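# Slide square block flush and corner-aligned against board

## Task

Using only pushes across the table, bring the square block and the board (both flat pieces) into contact so that a full side of the block rests flush along one side or end of the board, with one block corner matching one board corner. Neither piece may be raised off the table, clamped in a gripper, or trapped between the two grippers, or the task fails; tipping a piece over is permitted. At the end both pieces must lie flat on the table, touch no fixed obstacle, and stay in place without the robot holding them. Release everything and move the grippers away once finished.

## Robot and tools

Robot: two six-joint arms, left_arm and right_arm, each with a two-finger gripper. Their names do not refer to sides of any picture. In the shared scene frame the origin sits on the table surface midway between the arms, +x runs out across the table, +z runs up, and left_arm stands on the +y side. Arm bases may be tilted. Mounting plates and the metal frame behind the arms (on the floor) are fixed obstacles; a "too close" warning counts a plate plus its side of the frame as part of that arm.

Tool execute_actions, argument "actions": a list holding zero or one item. An empty list [] moves nothing and returns the state plus camera pictures. An action item is {"rows": [...], "steps": n}: up to 15 rows, steps 1 to 15 (default 15), each step lasting 1/30 s. One row is used per step; if rows run out, the final row repeats. A wait item is {"steps": n} with no rows, n up to 300; it sends nothing and returns after that many steps since the previous result. Optional "pictures": true adds images to any result. A refused call sends nothing to the robot.

Each row is a single list of 14 numbers, each in [-1, 1], covering both arms even if one is idle: left_arm waist, shoulder, elbow, forearm roll, wrist pitch, wrist roll, opening, then the same seven for right_arm. The six joint values are offsets, not targets: they are scaled so 1.0 equals 2.036 rad and are added to the joint angles printed in the most recent result that listed them (before any such result in the scene, or for later calls within one reply, they count from where the arm is when the action begins). They are not added to the previous row. So sending all zeros drives the arm back to those reference angles; it is not a pause. Opening is absolute: +1 fully open, -1 closed.

Stated joint ranges in radians, same column order: waist -6.283 to 6.283, shoulder -2.059 to 2.094, elbow -3.927 to 0.192, forearm roll -6.283 to 6.283, wrist pitch -1.693 to 3.142, wrist roll -6.283 to 6.283. Requests more than 0.010 rad beyond a limit are refused; the true limit may differ by up to 0.010 rad, and a joint pushed past it is clipped there, reported as "joint sent to its limit" (possibly about an earlier action). Motion is capped: joints move at most 3.14 rad/s with a 0.16 s ramp, arrive together, each step's target stays within 0.623 rad of the measured angle, and the targets are scaled back if the gripper would jump more than 70 mm.

Results: the state line gives, per arm, end_effector_position (metres) and end_effector_quat_wxyz in the scene frame, plus linear (m/s) and angular (rad/s) velocities. The reported position may be off, more so at long reach. It marks the point between closed finger pads, about 2 cm behind the fingertips; fingers point along gripper +z and open along its y axis, and tips move about 10 mm further out when closing. Joint positions and Joint velocities list each arm's six joints (rad, rad/s) then the pad gap (m; 0.084 when fully open). grip_measured is the actual opening on the command scale. Joint torques are total drive outputs with offsets and noise, not pure contact force. "joint command not followed" means a clearance check altered targets on some steps; HELD marks steps where your row was partly or wholly not sent. The last 7 steps of each action run after the result is returned, so actions need at least 7 steps. Between calls the arms keep heading to the last row's target until they settle or a step is HELD.

Faults: contact torque reaching a joint's load limit (waist 46, shoulder 46, elbow 27.6, forearm roll 27.6, wrist pitch 18.4, wrist roll 18.4 N m) stops that arm, backs the joint off, and pauses it 10 s. Motors warm under load: MOTOR HOT from 65 °C, brakes at 80 °C (OVER-TEMPERATURE FAULT).

Tool zoom_image: {"camera": name, "region": [x0, y0, x1, y1]} in pixels with origin top-left, region at most 504 by 504. Cameras, each 672x504: cam_head_left, cam_head_right, cam_left_wrist, cam_right_wrist. Calibration (pinhole plus radial distortion, K, T_world_to_cam) is given per camera; head cameras may be off by a couple of degrees and millimetres, wrist camera poses follow their arm's joints.

Tool show_instructions: no arguments; shows the scene's reference pages.

Tool finished_scene: {"scene": number of the current scene}; ends it irreversibly, grades it and begins any next scene. Replying without a tool call ends everything.

For this task, nudge the pieces with closed or partly open fingertips from the side; never grasp or pinch them, and never lift them. Avoid slamming, hard pushes, pieces leaving the table, arms colliding, or pressing on fixed obstacles. A loose object may occasionally be jostled by an outside disturbance. Finish with grippers open and withdrawn so nothing is propped up by the robot.

Each tool is called by a JSON object that holds its "api" and its "payload".

Reference images:

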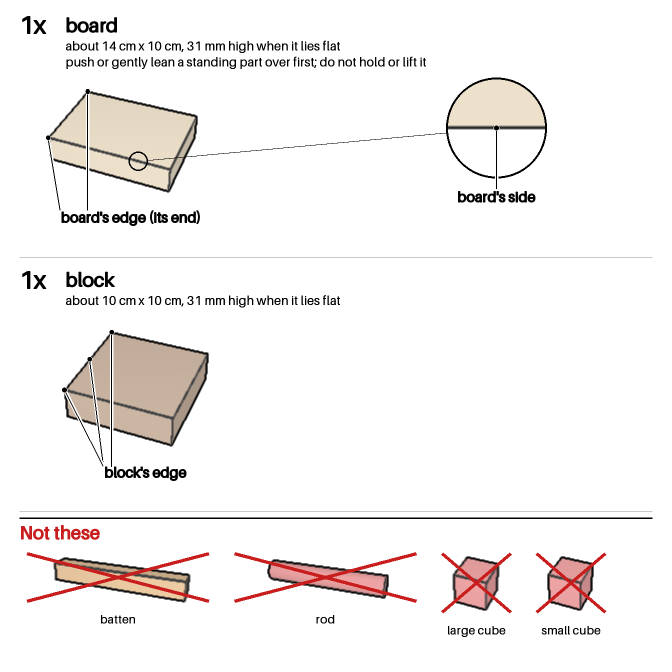

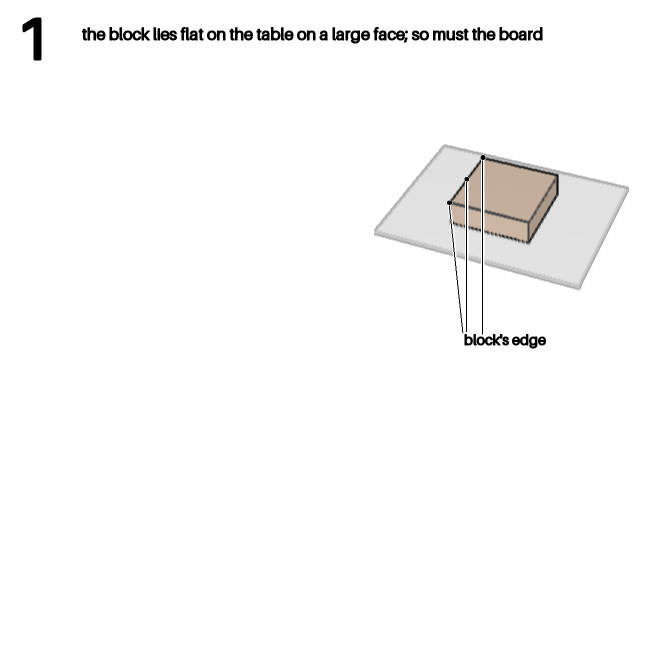

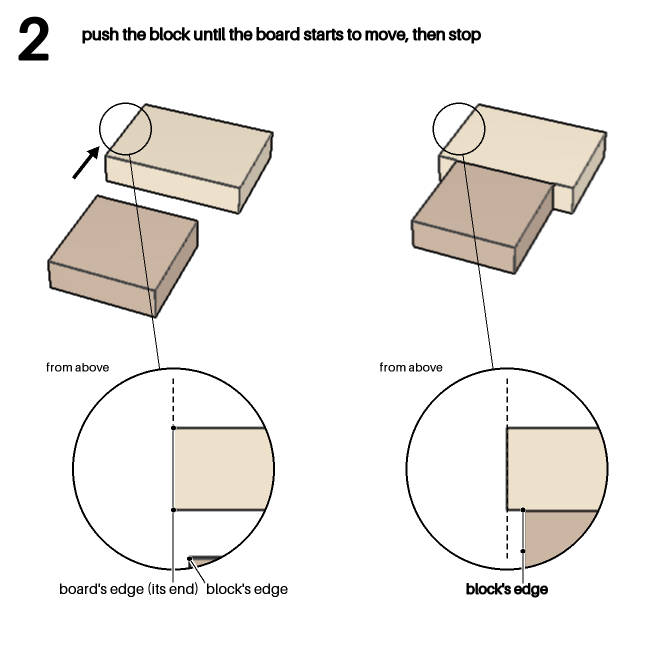

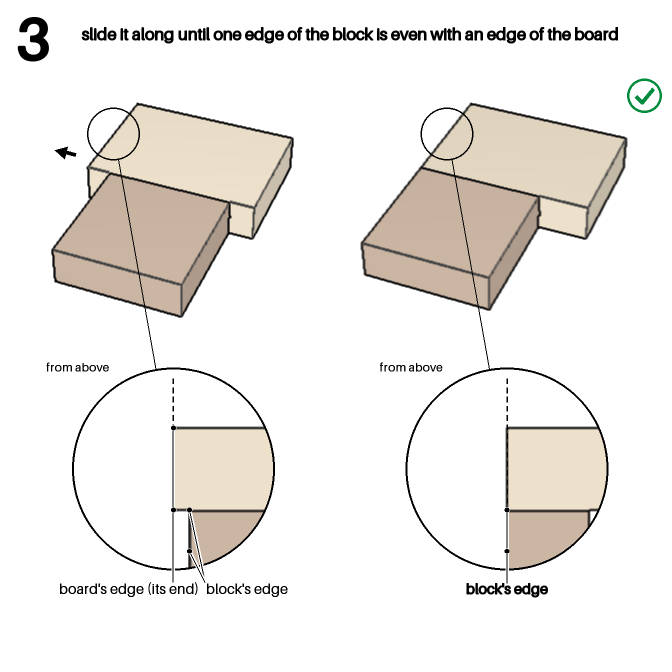

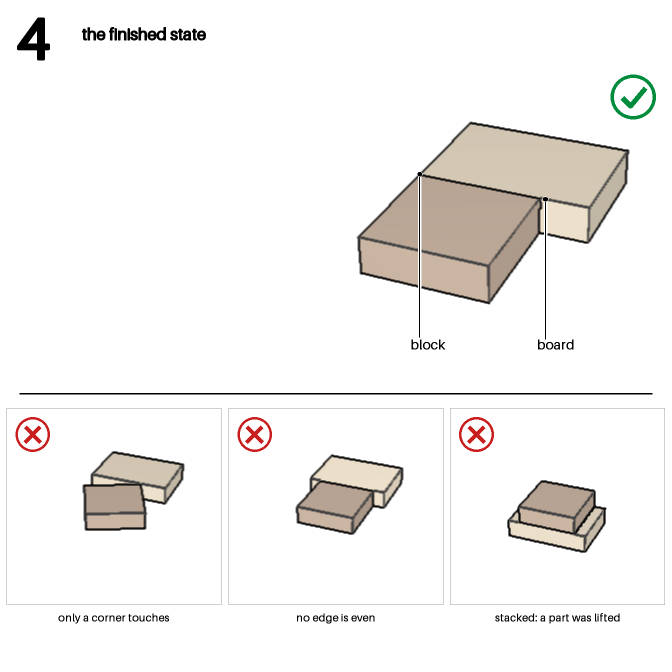

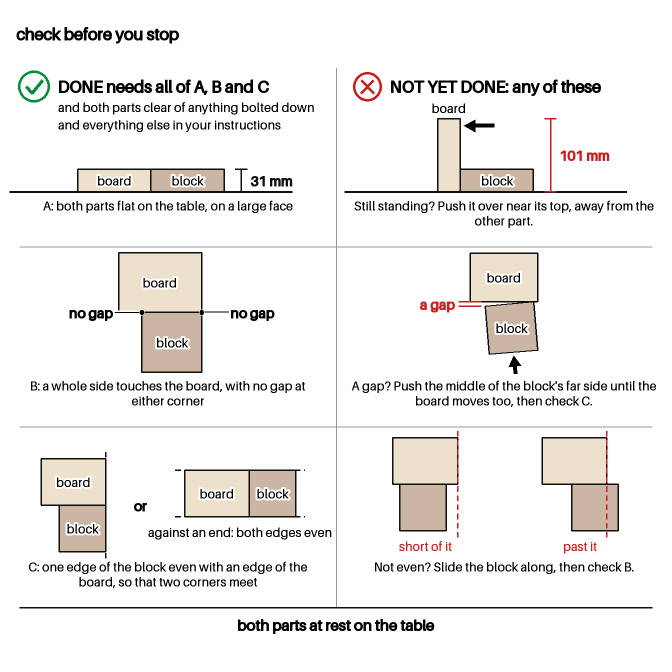

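## Session

{"api": "execute_actions", "payload": {"actions": []}}

Scene clock: 0.00 s of 4267.00 s.
left_arm: end_effector_position=(+0.7204, +0.7329, +0.1897) grip_measured=+1.00 end_effector_quat_wxyz=(+0.296, -0.633, +0.692, -0.180) end_effector_velocity=(+0.000, -0.000, +0.000) end_effector_angular_velocity=(-0.001, -0.001, -0.000) | right_arm: end_effector_position=(+0.6564, -0.5592, +0.2930) grip_measured=+1.00 end_effector_quat_wxyz=(-0.031, +0.336, +0.767, +0.546) end_effector_velocity=(-0.000, -0.002, -0.001) end_effector_angular_velocity=(-0.001, +0.002, -0.003)
Joint positions: left_arm=[ 0.34  -0.01  -1.439  1.375  0.366  1.252  0.084] | right_arm=[-0.143  0.477 -2.277  0.291  1.44  -2.803  0.084]
Joint velocities: left_arm=[-0.     0.    -0.    -0.    -0.001 -0.    -0.   ] | right_arm=[-0.003 -0.001 -0.     0.    -0.     0.001  0.   ]
Joint torques (N m, as the arm reports them, + toward a larger angle): no reading
Motor temperatures (°C, as the motors report them): left_arm=[32 34 36 32 33 34] | right_arm=[34 34 39 35 30 33]

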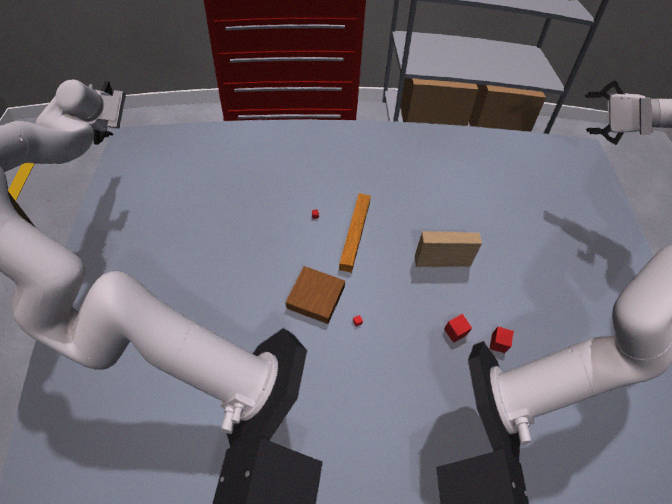

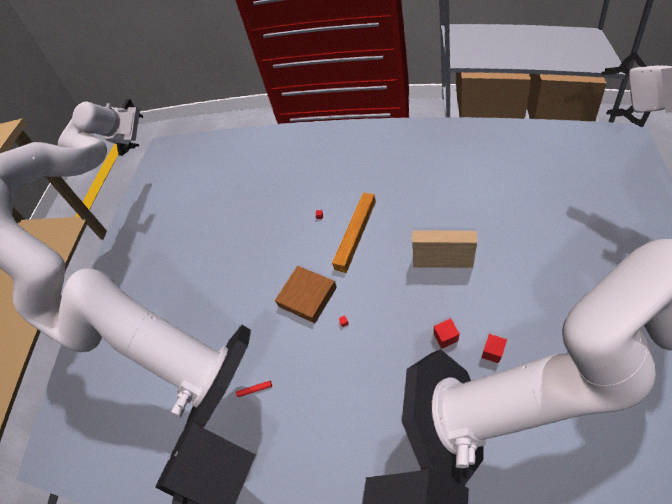

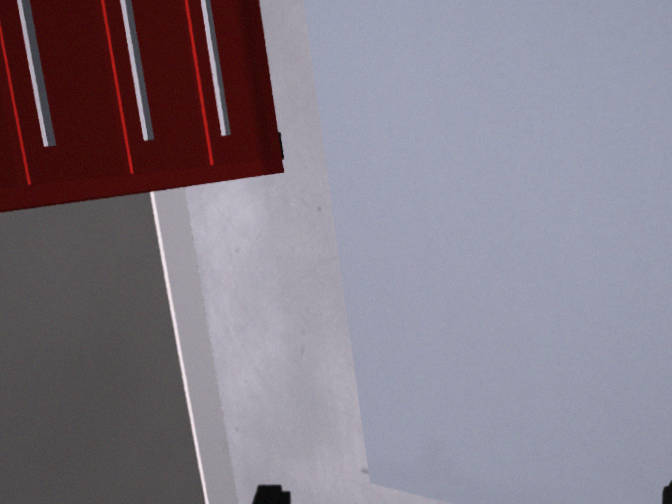

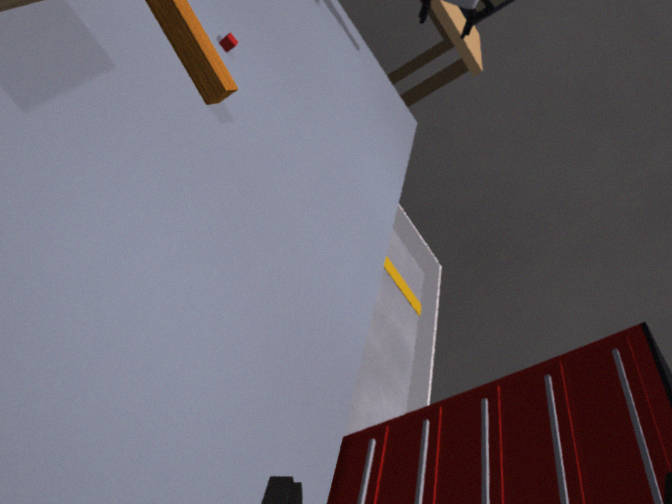

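{"api": "zoom_image", "payload": {"camera": "cam_head_left", "region": [270, 180, 530, 375]}}

{"api": "zoom_image", "payload": {"camera": "cam_head_right", "region": [260, 180, 520, 375]}}

Region (270, 180, 530, 375) of cam_head_left's 672x504 image, scaled by 1.938, with more detail than that image has; it fills the top 378 rows of this view, and the rest is white.

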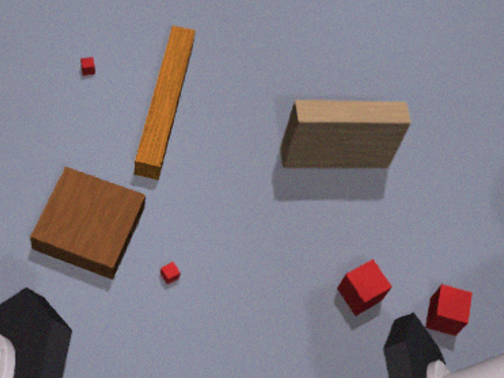

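Region (260, 180, 520, 375) of cam_head_right's 672x504 image, scaled by 1.938, with more detail than that image has; it fills the top 378 rows of this view, and the rest is white.

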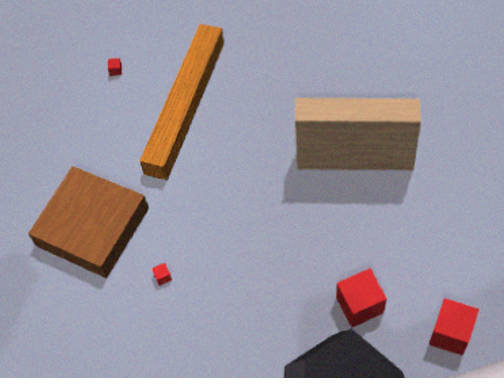

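{"api": "execute_actions", "payload": {"actions": [{"rows": [[-0.04,0.007,0.05,-0.011,0.034,-0.06,0.9,0.032,0.003,0.058,-0.064,-0.012,0.039,1],[-0.082,0.0135,0.102,-0.022,0.068,-0.122,0.8,0.064,0.007,0.116,-0.129,-0.025,0.077,1],[-0.123,0.02,0.153,-0.033,0.101,-0.183,0.7,0.096,0.01,0.174,-0.193,-0.037,0.116,1],[-0.164,0.027,0.204,-0.044,0.135,-0.244,0.6,0.128,0.014,0.232,-0.258,-0.05,0.155,1],[-0.205,0.034,0.255,-0.054,0.169,-0.305,0.5,0.16,0.017,0.29,-0.322,-0.062,0.193,1],[-0.247,0.04,0.306,-0.065,0.203,-0.366,0.4,0.193,0.021,0.348,-0.387,-0.075,0.232,1],[-0.288,0.047,0.357,-0.076,0.236,-0.427,0.3,0.225,0.024,0.406,-0.451,-0.087,0.27,1],[-0.329,0.054,0.408,-0.087,0.27,-0.488,0.2,0.257,0.028,0.464,-0.516,-0.099,0.309,1],[-0.37,0.061,0.459,-0.098,0.304,-0.549,0.2,0.289,0.031,0.522,-0.58,-0.112,0.348,1],[-0.411,0.0676,0.5105,-0.1088,0.3378,-0.6105,0.2,0.3212,0.0346,0.5796,-0.6449,-0.1243,0.3865,1]], "steps": 15}]}}

{"api": "execute_actions", "payload": {"actions": [{"steps": 40}], "pictures": true}}

Scene clock: 15.17 s of 4267.00 s.
left_arm: end_effector_position=(+0.7149, +0.6532, +0.1731) grip_measured=+0.31 end_effector_quat_wxyz=(+0.235, -0.655, +0.689, -0.204) end_effector_velocity=(-0.051, -0.408, -0.068) end_effector_angular_velocity=(-0.536, +0.344, -0.095) | right_arm: end_effector_position=(+0.6473, -0.4924, +0.2650) grip_measured=+1.00 end_effector_quat_wxyz=(-0.093, +0.324, +0.802, +0.493) end_effector_velocity=(-0.059, +0.395, -0.117) end_effector_angular_velocity=(-0.376, +0.579, +0.603)
Joint positions: left_arm=[ 0.26   0.004 -1.339  1.353  0.432  1.138  0.057] | right_arm=[-0.069  0.485 -2.144  0.148  1.411 -2.713  0.084]
Joint velocities: left_arm=[-0.422  0.076  0.499 -0.111  0.354 -0.491 -0.127] | right_arm=[ 0.441  0.086  0.719 -0.684 -0.169  0.545 -0.   ]
Joint torques (N m, as the arm reports them, + toward a larger angle): left_arm=[-16.23 -15.48  -8.89  -0.92  -3.98  -0.91] | right_arm=[ 35.3  -28.16  -8.96   2.49  -1.33   0.4 ]
Motor temperatures (°C, as the motors report them): left_arm=[32 35 36 32 34 34] | right_arm=[35 35 40 35 30 33]
Steps of this call (steps 1 to 90: nothing new was sent; then 11.90 s passed at rest; steps 91 to 98: the first 8 steps of this action). Readings (joint positions):
91: left_arm=[0.340 -0.010 -1.439 1.375 0.366 1.252] | right_arm=[-0.143 0.477 -2.277 0.290 1.440 -2.803]
92: left_arm=[0.338 -0.010 -1.437 1.374 0.368 1.249] | right_arm=[-0.142 0.477 -2.274 0.288 1.439 -2.801]
94: left_arm=[0.319 -0.010 -1.415 1.368 0.386 1.216] | right_arm=[-0.127 0.474 -2.247 0.253 1.432 -2.780]
98: the state above

Scene clock: 16.50 s of 4267.00 s.
left_arm: end_effector_position=(+0.4100, +0.2531, +0.1370) grip_measured=+0.19 end_effector_quat_wxyz=(+0.029, +0.693, -0.717, +0.078) end_effector_velocity=(-0.371, -0.091, -0.043) end_effector_angular_velocity=(+0.346, +0.339, +0.082) | right_arm: end_effector_position=(+0.4431, -0.1713, +0.1616) grip_measured=+1.00 end_effector_quat_wxyz=(-0.006, +0.007, +1.000, +0.004) end_effector_velocity=(-0.002, +0.003, +0.003) end_effector_angular_velocity=(-0.062, -0.136, +0.066)
Joint positions: left_arm=[-0.34   0.103 -0.613  1.194  0.927  0.304  0.052] | right_arm=[ 0.505  0.547 -1.11  -1.007  1.189 -2.023  0.084]
Joint velocities: left_arm=[-0.47   0.075  0.64  -0.121  0.376 -0.883  0.   ] | right_arm=[ 0.042 -0.021  0.088 -0.153 -0.022  0.068  0.   ]
Joint torques (N m, as the arm reports them, + toward a larger angle): left_arm=[-14.47  -4.96  -6.23  -0.41  -2.97  -0.97] | right_arm=[ 27.   -14.33  -6.6    0.5   -2.61  -0.13]
Motor temperatures (°C, as the motors report them): left_arm=[32 35 36 32 34 34] | right_arm=[35 35 40 35 30 33]
Kept back: nothing.
Steps of this call (steps 1 to 7: the last 7 steps of your previous action; steps 8 to 40: the robot went on to your last target). Readings (joint positions):
1: left_arm=[0.246 0.006 -1.323 1.349 0.444 1.122] | right_arm=[-0.053 0.488 -2.121 0.125 1.405 -2.693]
2: left_arm=[0.230 0.009 -1.307 1.345 0.458 1.106] | right_arm=[-0.036 0.490 -2.099 0.104 1.399 -2.673]
4: left_arm=[0.198 0.015 -1.276 1.335 0.487 1.075] | right_arm=[0.001 0.493 -2.058 0.062 1.384 -2.631]
8: left_arm=[0.134 0.026 -1.213 1.317 0.545 1.011] | right_arm=[0.074 0.501 -1.971 -0.025 1.357 -2.546]
40: the state above
camera_calibration (this result's frames):
cam_left_wrist: T_world_to_cam=[[-0.997444, 0.0322758, -0.063744, 0.439877], [0.0422934, 0.985775, -0.162662, -0.177774], [0.0575873, -0.164942, -0.984621, 0.285143], [0, 0, 0, 1]] pos_world=[0.429851, 0.208079, 0.27988]
cam_right_wrist: T_world_to_cam=[[0.0345303, 0.999312, -0.0135292, 0.194895], [0.999383, -0.0346143, -0.00602923, -0.382749], [-0.00649339, -0.0133127, -0.99989, 0.291877], [0, 0, 0, 1]] pos_world=[0.377678, -0.204123, 0.292174]

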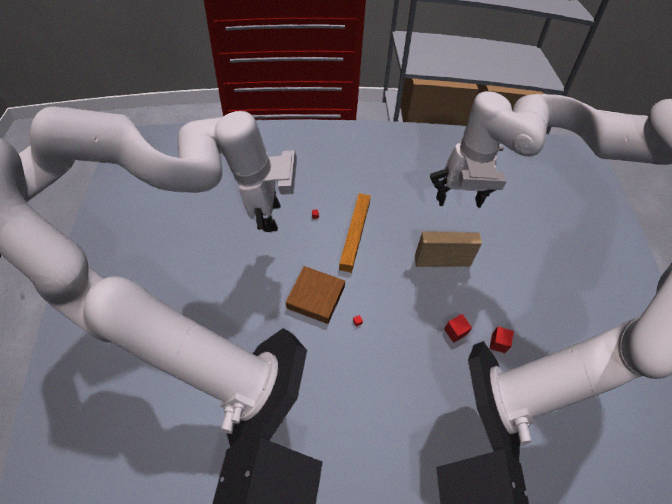

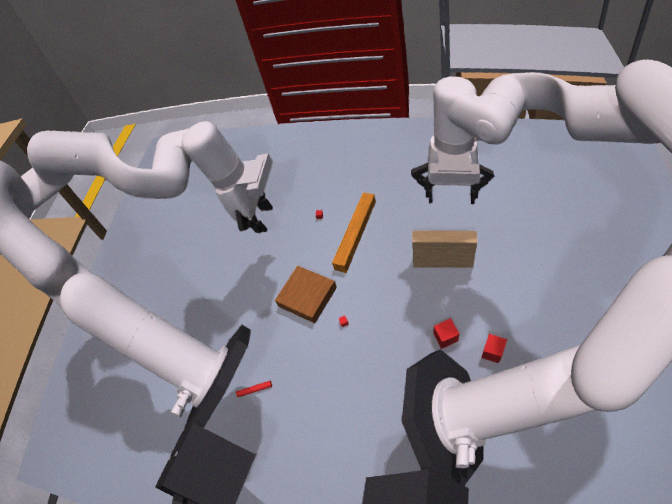

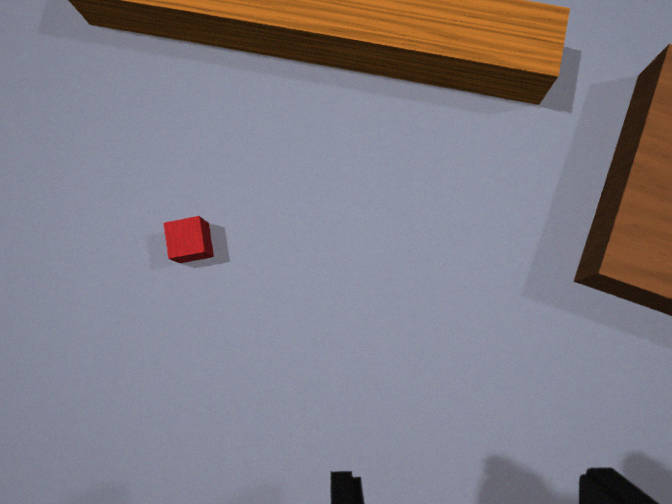

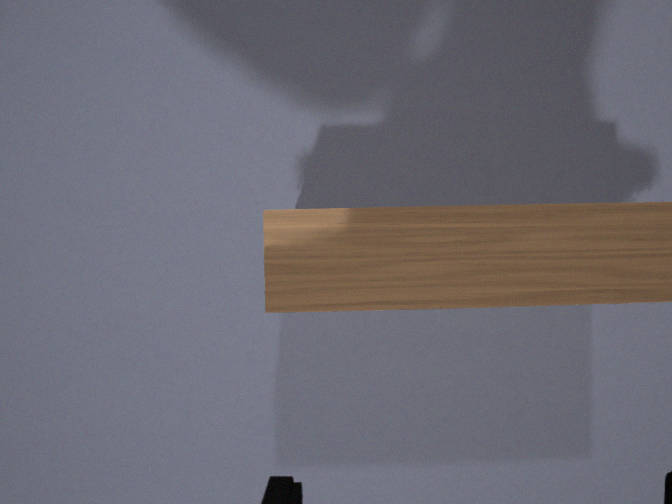

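{"api": "execute_actions", "payload": {"actions": []}}

Scene clock: 16.97 s of 4267.00 s.
left_arm: end_effector_position=(+0.2949, +0.2493, +0.1204) grip_measured=+0.19 end_effector_quat_wxyz=(+0.001, +0.707, -0.707, +0.002) end_effector_velocity=(-0.021, +0.006, -0.003) end_effector_angular_velocity=(+0.041, -0.000, +0.027) | right_arm: end_effector_position=(+0.4407, -0.1697, +0.1608) grip_measured=+1.00 end_effector_quat_wxyz=(+0.000, +0.001, +1.000, +0.000) end_effector_velocity=(-0.001, +0.001, +0.001) end_effector_angular_velocity=(-0.001, -0.003, +0.003)
Joint positions: left_arm=[-0.492  0.127 -0.406  1.154  1.05   0.017  0.052] | right_arm=[ 0.511  0.547 -1.097 -1.022  1.187 -2.016  0.084]
Joint velocities: left_arm=[-0.036  0.001  0.042 -0.009  0.033 -0.078  0.   ] | right_arm=[ 0.003 -0.     0.002 -0.002 -0.     0.001 -0.   ]
Joint torques (N m, as the arm reports them, + toward a larger angle): left_arm=[-12.01  -3.12  -6.78  -0.47  -2.64  -0.9 ] | right_arm=[ 27.82 -14.32  -6.44  -0.03  -2.63   0.07]
Motor temperatures (°C, as the motors report them): left_arm=[32 35 36 32 34 34] | right_arm=[35 35 40 35 30 33]
Kept back: nothing.
Steps of this call (steps 1 to 14: the robot went on to your last target). Readings (joint positions):
1: left_arm=[-0.356 0.105 -0.591 1.190 0.940 0.275] | right_arm=[0.507 0.546 -1.107 -1.011 1.189 -2.021]
2: left_arm=[-0.372 0.108 -0.570 1.186 0.953 0.245] | right_arm=[0.508 0.546 -1.105 -1.014 1.188 -2.020]
4: left_arm=[-0.404 0.113 -0.525 1.177 0.979 0.184] | right_arm=[0.509 0.546 -1.102 -1.018 1.188 -2.018]
8: left_arm=[-0.466 0.123 -0.440 1.161 1.028 0.069] | right_arm=[0.510 0.547 -1.098 -1.021 1.187 -2.017]
14: the state above
camera_calibration (this result's frames):
cam_left_wrist: T_world_to_cam=[[-0.999967, 0.00212659, 0.00785465, 0.323729], [0.00198814, 0.999843, -0.0175919, -0.180963], [-0.00789083, -0.0175757, -0.999814, 0.259206], [0, 0, 0, 1]] pos_world=[0.326124, 0.184802, 0.253432]
cam_right_wrist: T_world_to_cam=[[0.0224777, 0.999523, -0.0211961, 0.199892], [0.999733, -0.0223601, 0.00577128, -0.380223], [0.00529458, -0.0213201, -0.999759, 0.284476], [0, 0, 0, 1]] pos_world=[0.374122, -0.202233, 0.290839]

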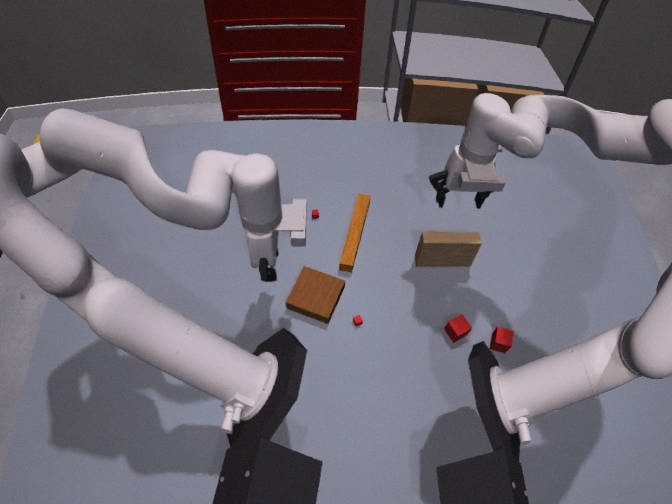

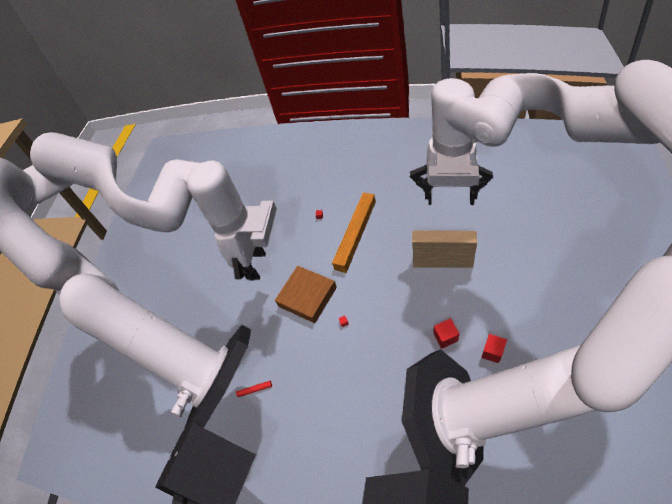

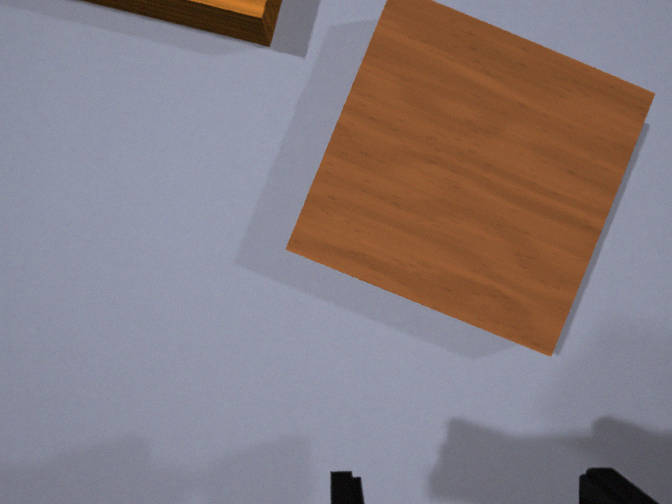

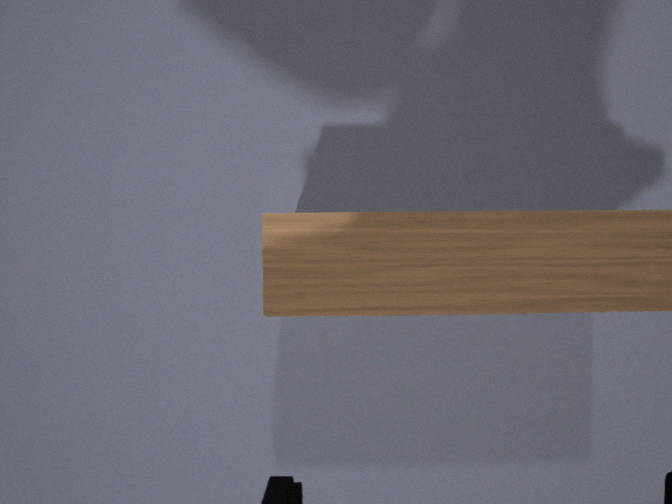

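{"api": "execute_actions", "payload": {"actions": [{"rows": [[0.0065,0.0062,-0.0016,0.009,-0.0021,-0.005,0.2,-0.0031,0.0025,0.0007,-0.0038,-0.0027,0.0023,1],[0.0194,0.0186,-0.0047,0.0272,-0.0063,-0.0149,0.2,-0.0093,0.0076,0.002,-0.0113,-0.0082,0.007,1],[0.0363,0.0348,-0.0088,0.0507,-0.0117,-0.0278,0.2,-0.0174,0.0143,0.0036,-0.0211,-0.0153,0.013,1],[0.0544,0.0522,-0.0133,0.076,-0.0176,-0.0417,0.2,-0.026,0.0214,0.0055,-0.0317,-0.023,0.0196,1],[0.0739,0.0709,-0.018,0.1032,-0.0238,-0.0566,0.2,-0.0353,0.029,0.0074,-0.043,-0.0312,0.0266,1],[0.092,0.0883,-0.0224,0.1285,-0.0297,-0.0705,0.2,-0.044,0.0361,0.0092,-0.0536,-0.0388,0.0331,1],[0.1089,0.1044,-0.0265,0.152,-0.0351,-0.0834,0.2,-0.0521,0.0428,0.0109,-0.0634,-0.0459,0.0391,1],[0.1218,0.1168,-0.0297,0.1701,-0.0393,-0.0933,0.2,-0.0583,0.0478,0.0122,-0.071,-0.0514,0.0438,1],[0.1296,0.1243,-0.0316,0.181,-0.0418,-0.0993,0.2,-0.062,0.0509,0.013,-0.0755,-0.0547,0.0466,1]], "steps": 15}]}}

{"api": "execute_actions", "payload": {"actions": [{"steps": 16}], "pictures": true}}

Scene clock: 23.57 s of 4267.00 s.
left_arm: end_effector_position=(+0.2987, +0.2475, +0.0874) grip_measured=+0.19 end_effector_quat_wxyz=(-0.006, +0.709, -0.705, -0.000) end_effector_velocity=(-0.001, -0.021, -0.289) end_effector_angular_velocity=(+0.069, -0.005, -0.007) | right_arm: end_effector_position=(+0.4391, -0.1651, +0.1284) grip_measured=+1.00 end_effector_quat_wxyz=(+0.002, +0.002, +1.000, -0.002) end_effector_velocity=(-0.046, +0.040, -0.279) end_effector_angular_velocity=(-0.031, +0.036, +0.029)
Joint positions: left_arm=[-0.394  0.222 -0.431  1.294  1.018 -0.061  0.052] | right_arm=[ 0.457  0.591 -1.086 -1.089  1.139 -1.975  0.084]
Joint velocities: left_arm=[ 0.856  0.818 -0.208  1.172 -0.269 -0.627 -0.   ] | right_arm=[-0.457  0.378  0.108 -0.531 -0.375  0.325 -0.   ]
Joint torques (N m, as the arm reports them, + toward a larger angle): left_arm=[-10.84  -2.29  -4.38   0.42  -2.33  -0.93] | right_arm=[ 26.9  -12.84  -5.04  -0.29  -2.5    0.08]
Motor temperatures (°C, as the motors report them): left_arm=[32 35 36 32 34 34] | right_arm=[35 35 40 35 30 33]
Steps of this call (steps 1 to 15: the robot went on to your last target; steps 16 to 90: nothing new was sent; then 3.33 s passed at rest; steps 91 to 98: the first 8 steps of this action). Readings (joint positions):
91: left_arm=[-0.497 0.128 -0.400 1.153 1.053 0.009] | right_arm=[0.511 0.547 -1.097 -1.022 1.187 -2.016]
92: left_arm=[-0.495 0.129 -0.400 1.156 1.052 0.009] | right_arm=[0.511 0.548 -1.097 -1.023 1.186 -2.015]
94: left_arm=[-0.480 0.141 -0.407 1.176 1.046 0.001] | right_arm=[0.503 0.553 -1.096 -1.033 1.179 -2.009]
98: the state above

Scene clock: 24.10 s of 4267.00 s.
left_arm: end_effector_position=(+0.2903, +0.2400, +0.0324) grip_measured=+0.19 end_effector_quat_wxyz=(-0.001, +0.707, -0.707, +0.000) end_effector_velocity=(-0.002, -0.001, -0.004) end_effector_angular_velocity=(-0.001, +0.001, -0.003) | right_arm: end_effector_position=(+0.4308, -0.1575, +0.0863) grip_measured=+1.00 end_effector_quat_wxyz=(+0.000, -0.000, +1.000, +0.000) end_effector_velocity=(-0.002, +0.002, -0.003) end_effector_angular_velocity=(-0.000, +0.002, +0.004)
Joint positions: left_arm=[-0.23   0.378 -0.47   1.521  0.965 -0.184  0.052] | right_arm=[ 0.386  0.65  -1.071 -1.175  1.076 -1.922  0.084]
Joint velocities: left_arm=[ 0.011  0.011 -0.002  0.016 -0.003 -0.007  0.   ] | right_arm=[-0.004  0.006  0.003 -0.005 -0.004  0.003 -0.   ]
Joint torques (N m, as the arm reports them, + toward a larger angle): left_arm=[-13.47  -5.    -2.91  -0.65  -2.52  -0.88] | right_arm=[ 28.89 -15.11  -5.12   0.13  -2.51   0.  ]
Motor temperatures (°C, as the motors report them): left_arm=[32 35 36 32 34 34] | right_arm=[35 35 40 35 30 33]
Kept back: nothing.
Steps of this call (steps 1 to 7: the last 7 steps of your previous action; steps 8 to 16: the robot went on to your last target). Readings (joint positions):
1: left_arm=[-0.364 0.250 -0.438 1.334 1.009 -0.082] | right_arm=[0.441 0.604 -1.083 -1.107 1.126 -1.964]
2: left_arm=[-0.334 0.279 -0.445 1.375 0.999 -0.104] | right_arm=[0.426 0.617 -1.079 -1.124 1.114 -1.954]
4: left_arm=[-0.282 0.329 -0.456 1.445 0.984 -0.142] | right_arm=[0.404 0.636 -1.073 -1.150 1.096 -1.938]
8: left_arm=[-0.241 0.368 -0.466 1.503 0.970 -0.174] | right_arm=[0.390 0.647 -1.071 -1.169 1.081 -1.926]
16: the state above
camera_calibration (this result's frames):
cam_left_wrist: T_world_to_cam=[[-0.999974, 0.00150832, 0.00702073, 0.32004], [0.0014227, 0.999925, -0.0121836, -0.17328], [-0.00703858, -0.0121733, -0.999901, 0.169506], [0, 0, 0, 1]] pos_world=[0.321472, 0.174848, 0.165131]
cam_right_wrist: T_world_to_cam=[[0.019563, 0.999586, -0.0211077, 0.187666], [0.999791, -0.0194337, 0.00631211, -0.369251], [0.0058993, -0.0212268, -0.999757, 0.210025], [0, 0, 0, 1]] pos_world=[0.364263, -0.190306, 0.216266]

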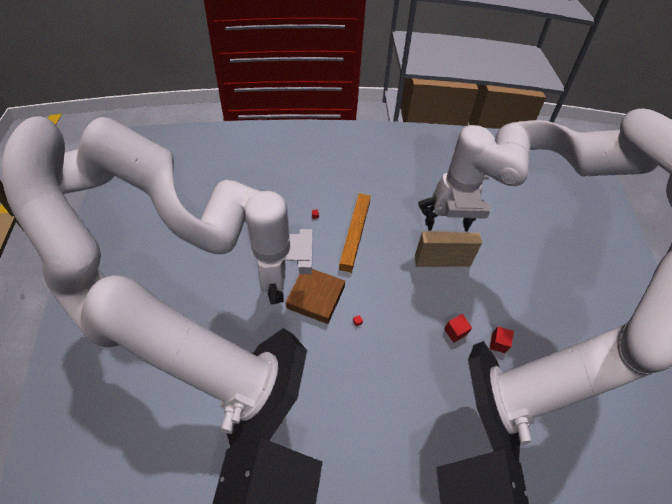

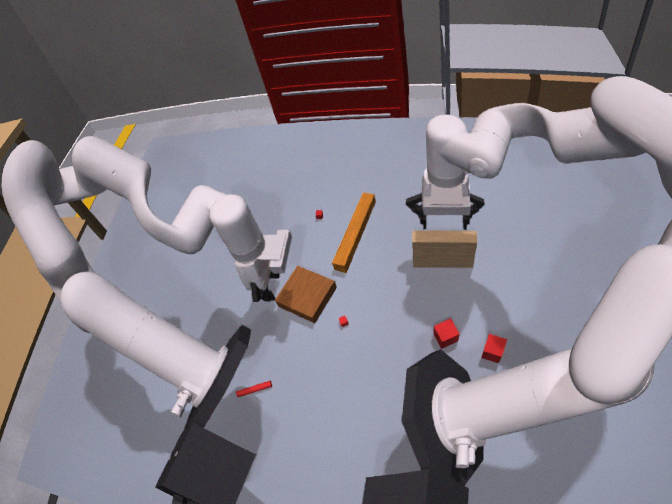

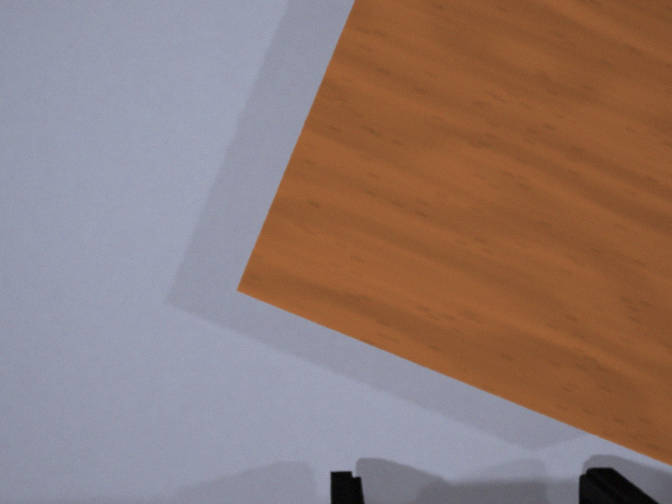

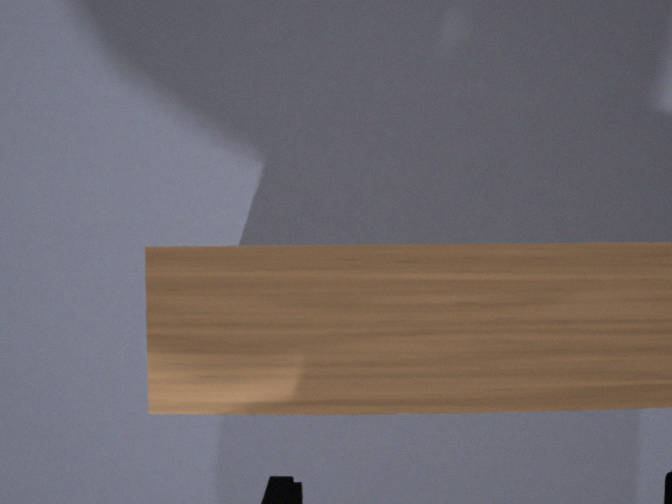

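{"api": "execute_actions", "payload": {"actions": [{"rows": [[-0.0016,0.0028,-0.0014,-0.0006,0,-0.0017,0.2,0.0004,-0.0015,0.0035,-0.0006,-0.0006,0.0021,1],[-0.0031,0.0056,-0.0028,-0.0012,0,-0.0034,0.2,0.0008,-0.0031,0.007,-0.0013,-0.0011,0.0043,1],[-0.0047,0.0085,-0.0042,-0.0018,0,-0.0051,0.2,0.0013,-0.0046,0.0105,-0.0019,-0.0017,0.0064,1],[-0.0062,0.0113,-0.0056,-0.0024,0,-0.0068,0.2,0.0017,-0.0062,0.0139,-0.0026,-0.0023,0.0085,1],[-0.0078,0.0141,-0.007,-0.003,0,-0.0085,0.2,0.0021,-0.0077,0.0174,-0.0032,-0.0028,0.0107,1],[-0.0093,0.0169,-0.0084,-0.0036,0,-0.0102,0.2,0.0025,-0.0092,0.0209,-0.0038,-0.0034,0.0128,1],[-0.0109,0.0197,-0.0098,-0.0042,0,-0.0119,0.2,0.0029,-0.0108,0.0244,-0.0045,-0.004,0.0149,1],[-0.0124,0.0226,-0.0112,-0.0047,0,-0.0137,0.2,0.0034,-0.0123,0.0279,-0.0051,-0.0045,0.0171,1],[-0.014,0.0254,-0.0126,-0.0053,0,-0.0154,0.2,0.0038,-0.0139,0.0314,-0.0058,-0.0051,0.0192,1],[-0.0155,0.0282,-0.014,-0.0059,0,-0.0171,0.2,0.0042,-0.0154,0.0348,-0.0064,-0.0057,0.0213,1],[-0.0171,0.031,-0.0154,-0.0065,0,-0.0188,0.2,0.0046,-0.0169,0.0383,-0.007,-0.0062,0.0235,1],[-0.0186,0.0338,-0.0168,-0.0071,0,-0.0205,0.2,0.005,-0.0185,0.0418,-0.0077,-0.0068,0.0256,1],[-0.0202,0.0367,-0.0182,-0.0077,0,-0.0222,0.2,0.0055,-0.02,0.0453,-0.0083,-0.0074,0.0277,1],[-0.0217,0.0395,-0.0196,-0.0083,0,-0.0239,0.2,0.0059,-0.0216,0.0488,-0.009,-0.0079,0.0299,1],[-0.0233,0.0423,-0.0211,-0.0089,-0.0003,-0.0256,0.2,0.0063,-0.0231,0.0523,-0.0096,-0.0085,0.032,1]], "steps": 15}]}}

{"api": "execute_actions", "payload": {"actions": [{"rows": [[-0.0062,0.0113,-0.0056,-0.0024,0,-0.0068,0.2,0.0017,-0.0062,0.0139,-0.0026,-0.0023,0.0085,1],[-0.0078,0.0141,-0.007,-0.003,0,-0.0085,0.2,0.0021,-0.0077,0.0174,-0.0032,-0.0028,0.0107,1],[-0.0093,0.0169,-0.0084,-0.0036,0,-0.0102,0.2,0.0025,-0.0092,0.0209,-0.0038,-0.0034,0.0128,1],[-0.0109,0.0197,-0.0098,-0.0042,0,-0.0119,0.2,0.0029,-0.0108,0.0244,-0.0045,-0.004,0.0149,1],[-0.0124,0.0226,-0.0112,-0.0047,0,-0.0137,0.2,0.0034,-0.0123,0.0279,-0.0051,-0.0045,0.0171,1],[-0.014,0.0254,-0.0126,-0.0053,0,-0.0154,0.2,0.0038,-0.0139,0.0314,-0.0058,-0.0051,0.0192,1],[-0.0155,0.0282,-0.014,-0.0059,0,-0.0171,0.2,0.0042,-0.0154,0.0348,-0.0064,-0.0057,0.0213,1],[-0.0171,0.031,-0.0154,-0.0065,0,-0.0188,0.2,0.0046,-0.0169,0.0383,-0.007,-0.0062,0.0235,1],[-0.0186,0.0338,-0.0168,-0.0071,0,-0.0205,0.2,0.005,-0.0185,0.0418,-0.0077,-0.0068,0.0256,1],[-0.0202,0.0367,-0.0182,-0.0077,0,-0.0222,0.2,0.0055,-0.02,0.0453,-0.0083,-0.0074,0.0277,1],[-0.0217,0.0395,-0.0196,-0.0083,0,-0.0239,0.2,0.0059,-0.0216,0.0488,-0.009,-0.0079,0.0299,1],[-0.0233,0.0423,-0.0211,-0.0089,-0.0003,-0.0256,0.2,0.0063,-0.0231,0.0523,-0.0096,-0.0085,0.032,1],[-0.0248,0.0451,-0.0225,-0.0095,-0.0003,-0.0273,0.2,0.0067,-0.0246,0.0557,-0.0102,-0.0091,0.0341,1],[-0.0264,0.0479,-0.0239,-0.0101,-0.0003,-0.029,0.2,0.0071,-0.0262,0.0592,-0.0109,-0.0096,0.0363,1],[-0.0279,0.0508,-0.0253,-0.0107,-0.0003,-0.0307,0.2,0.0076,-0.0277,0.0627,-0.0115,-0.0102,0.0384,1]], "steps": 15}]}}

{"api": "execute_actions", "payload": {"actions": [{"steps": 25}], "pictures": true}}

Scene clock: 26.33 s of 4267.00 s.
left_arm: end_effector_position=(+0.2890, +0.2337, +0.0324) grip_measured=+0.19 end_effector_quat_wxyz=(-0.000, +0.707, -0.707, +0.000) end_effector_velocity=(-0.009, -0.041, +0.000) end_effector_angular_velocity=(-0.003, +0.001, -0.004) | right_arm: end_effector_position=(+0.4221, -0.1573, +0.0862) grip_measured=+1.00 end_effector_quat_wxyz=(+0.000, -0.000, +1.000, +0.000) end_effector_velocity=(-0.058, +0.002, -0.001) end_effector_angular_velocity=(-0.002, +0.003, +0.003)
Joint positions: left_arm=[-0.243  0.402 -0.482  1.516  0.965 -0.199  0.052] | right_arm=[ 0.389  0.637 -1.041 -1.181  1.071 -1.904  0.084]
Joint velocities: left_arm=[-0.088  0.156 -0.076 -0.033 -0.    -0.093  0.   ] | right_arm=[ 0.023 -0.084  0.193 -0.034 -0.031  0.115  0.   ]
Joint torques (N m, as the arm reports them, + toward a larger angle): left_arm=[-13.79  -4.12  -2.73  -0.33  -2.67  -0.92] | right_arm=[ 28.3  -15.14  -4.91  -0.07  -2.57   0.02]
Motor temperatures (°C, as the motors report them): left_arm=[32 35 36 32 34 34] | right_arm=[35 35 40 35 30 33]
Steps of this call (steps 1 to 15: the robot went on to your last target; steps 16 to 59: nothing new was sent; steps 60 to 67: the first 8 steps of this action). Readings (joint positions):
60: left_arm=[-0.229 0.380 -0.470 1.523 0.965 -0.185] | right_arm=[0.385 0.651 -1.071 -1.176 1.076 -1.921]
61: left_arm=[-0.229 0.380 -0.471 1.522 0.965 -0.186] | right_arm=[0.385 0.650 -1.070 -1.176 1.076 -1.921]
63: left_arm=[-0.232 0.384 -0.473 1.521 0.965 -0.188] | right_arm=[0.386 0.647 -1.064 -1.177 1.075 -1.917]
67: the state above

Scene clock: 26.83 s of 4267.00 s.
left_arm: end_effector_position=(+0.2838, +0.2132, +0.0321) grip_measured=+0.19 end_effector_quat_wxyz=(-0.000, +0.707, -0.707, -0.000) end_effector_velocity=(-0.013, -0.043, -0.001) end_effector_angular_velocity=(+0.002, +0.001, -0.002) | right_arm: end_effector_position=(+0.3930, -0.1571, +0.0861) grip_measured=+1.00 end_effector_quat_wxyz=(+0.000, -0.000, +1.000, +0.000) end_effector_velocity=(-0.064, -0.001, -0.002) end_effector_angular_velocity=(-0.000, +0.005, +0.001)
Joint positions: left_arm=[-0.287  0.481 -0.521  1.5    0.965 -0.247  0.052] | right_arm=[ 0.401  0.594 -0.944 -1.199  1.055 -1.844  0.084]
Joint velocities: left_arm=[-0.091  0.165 -0.081 -0.034 -0.001 -0.1    0.   ] | right_arm=[ 0.023 -0.089  0.206 -0.036 -0.033  0.124 -0.   ]
Joint torques (N m, as the arm reports them, + toward a larger angle): left_arm=[-14.56  -5.15  -2.88  -0.57  -2.95  -0.96] | right_arm=[ 26.59 -14.03  -4.76   0.24  -2.41   0.07]
Motor temperatures (°C, as the motors report them): left_arm=[32 35 36 32 34 34] | right_arm=[35 35 40 35 30 33]
Steps of this call (steps 1 to 7: the last 7 steps of your previous action; steps 8 to 15: the first 8 steps of this action, its rows measured from where the robot was after step 7). Readings (joint positions):
7: left_arm=[-0.265 0.441 -0.501 1.508 0.965 -0.222] | right_arm=[0.395 0.616 -0.994 -1.189 1.063 -1.874]
8: left_arm=[-0.268 0.447 -0.504 1.507 0.965 -0.226] | right_arm=[0.396 0.613 -0.987 -1.191 1.062 -1.870]
9: left_arm=[-0.270 0.452 -0.507 1.506 0.965 -0.229] | right_arm=[0.397 0.610 -0.981 -1.192 1.061 -1.866]
11: left_arm=[-0.275 0.461 -0.511 1.504 0.965 -0.234] | right_arm=[0.398 0.605 -0.970 -1.194 1.060 -1.860]
15: the state above

Scene clock: 27.67 s of 4267.00 s.
left_arm: end_effector_position=(+0.2785, +0.1968, +0.0316) grip_measured=+0.19 end_effector_quat_wxyz=(-0.001, +0.707, -0.707, -0.001) end_effector_velocity=(+0.000, -0.001, +0.000) end_effector_angular_velocity=(-0.001, -0.001, -0.001) | right_arm: end_effector_position=(+0.3688, -0.1577, +0.0857) grip_measured=+1.00 end_effector_quat_wxyz=(+0.000, -0.000, +1.000, +0.000) end_effector_velocity=(+0.001, -0.001, +0.001) end_effector_angular_velocity=(+0.000, -0.002, -0.002)
Joint positions: left_arm=[-0.321  0.544 -0.553  1.486  0.965 -0.285  0.052] | right_arm=[ 0.41   0.56  -0.866 -1.213  1.043 -1.796  0.084]
Joint velocities: left_arm=[-0.002  0.001 -0.     0.    -0.    -0.001 -0.   ] | right_arm=[ 0.001 -0.003  0.001 -0.     0.     0.     0.   ]
Joint torques (N m, as the arm reports them, + toward a larger angle): left_arm=[-14.87  -5.55  -3.31  -0.48  -2.77  -0.96] | right_arm=[ 25.29 -13.12  -4.73  -0.04  -2.59   0.07]
Motor temperatures (°C, as the motors report them): left_arm=[32 35 36 32 34 34] | right_arm=[35 35 40 35 30 33]
Kept back: nothing.
Steps of this call (steps 1 to 7: the last 7 steps of your previous action; steps 8 to 25: the robot went on to your last target). Readings (joint positions):
1: left_arm=[-0.290 0.487 -0.524 1.498 0.965 -0.250] | right_arm=[0.402 0.591 -0.937 -1.200 1.054 -1.840]
2: left_arm=[-0.293 0.492 -0.527 1.497 0.965 -0.253] | right_arm=[0.403 0.588 -0.930 -1.201 1.053 -1.836]
4: left_arm=[-0.299 0.504 -0.532 1.495 0.965 -0.260] | right_arm=[0.404 0.582 -0.916 -1.204 1.051 -1.827]
8: left_arm=[-0.312 0.526 -0.544 1.490 0.965 -0.274] | right_arm=[0.408 0.569 -0.888 -1.209 1.046 -1.810]
25: the state above
camera_calibration (this result's frames):
cam_left_wrist: T_world_to_cam=[[-0.999964, 0.00182874, 0.00825453, 0.308207], [0.00173515, 0.999934, -0.01133, -0.130192], [-0.00827471, -0.0113153, -0.999902, 0.168306], [0, 0, 0, 1]] pos_world=[0.309815, 0.131525, 0.16427]
cam_right_wrist: T_world_to_cam=[[0.0198735, 0.999574, -0.0213803, 0.188892], [0.999788, -0.0197537, 0.00579864, -0.307284], [0.00537383, -0.021491, -0.999755, 0.209991], [0, 0, 0, 1]] pos_world=[0.302337, -0.190368, 0.21576]

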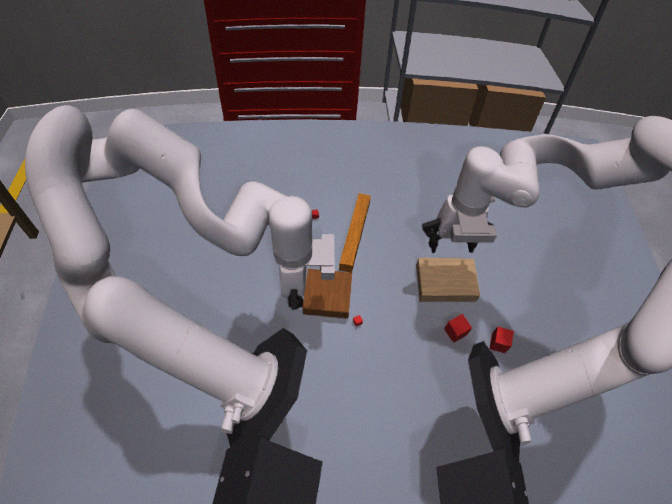

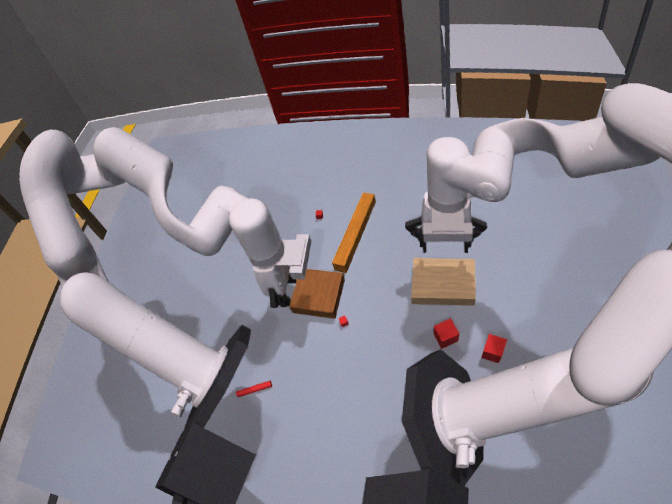

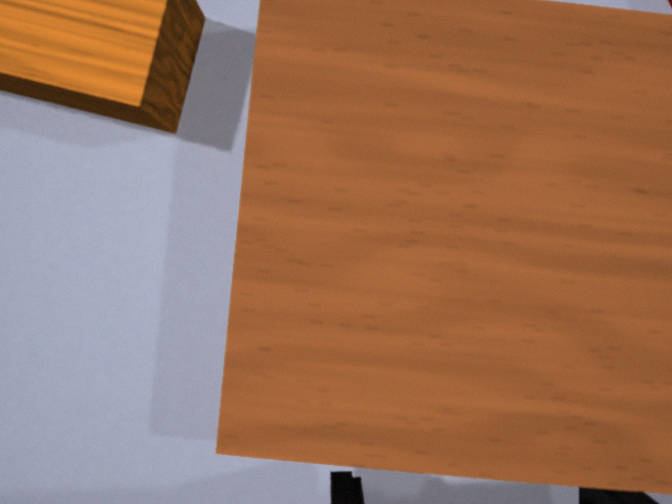

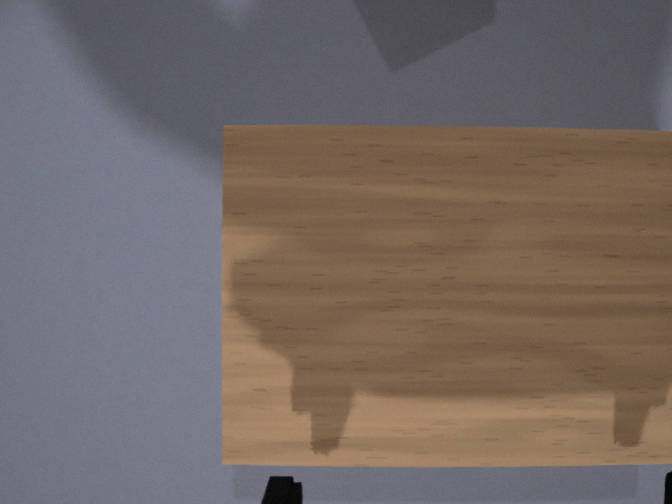

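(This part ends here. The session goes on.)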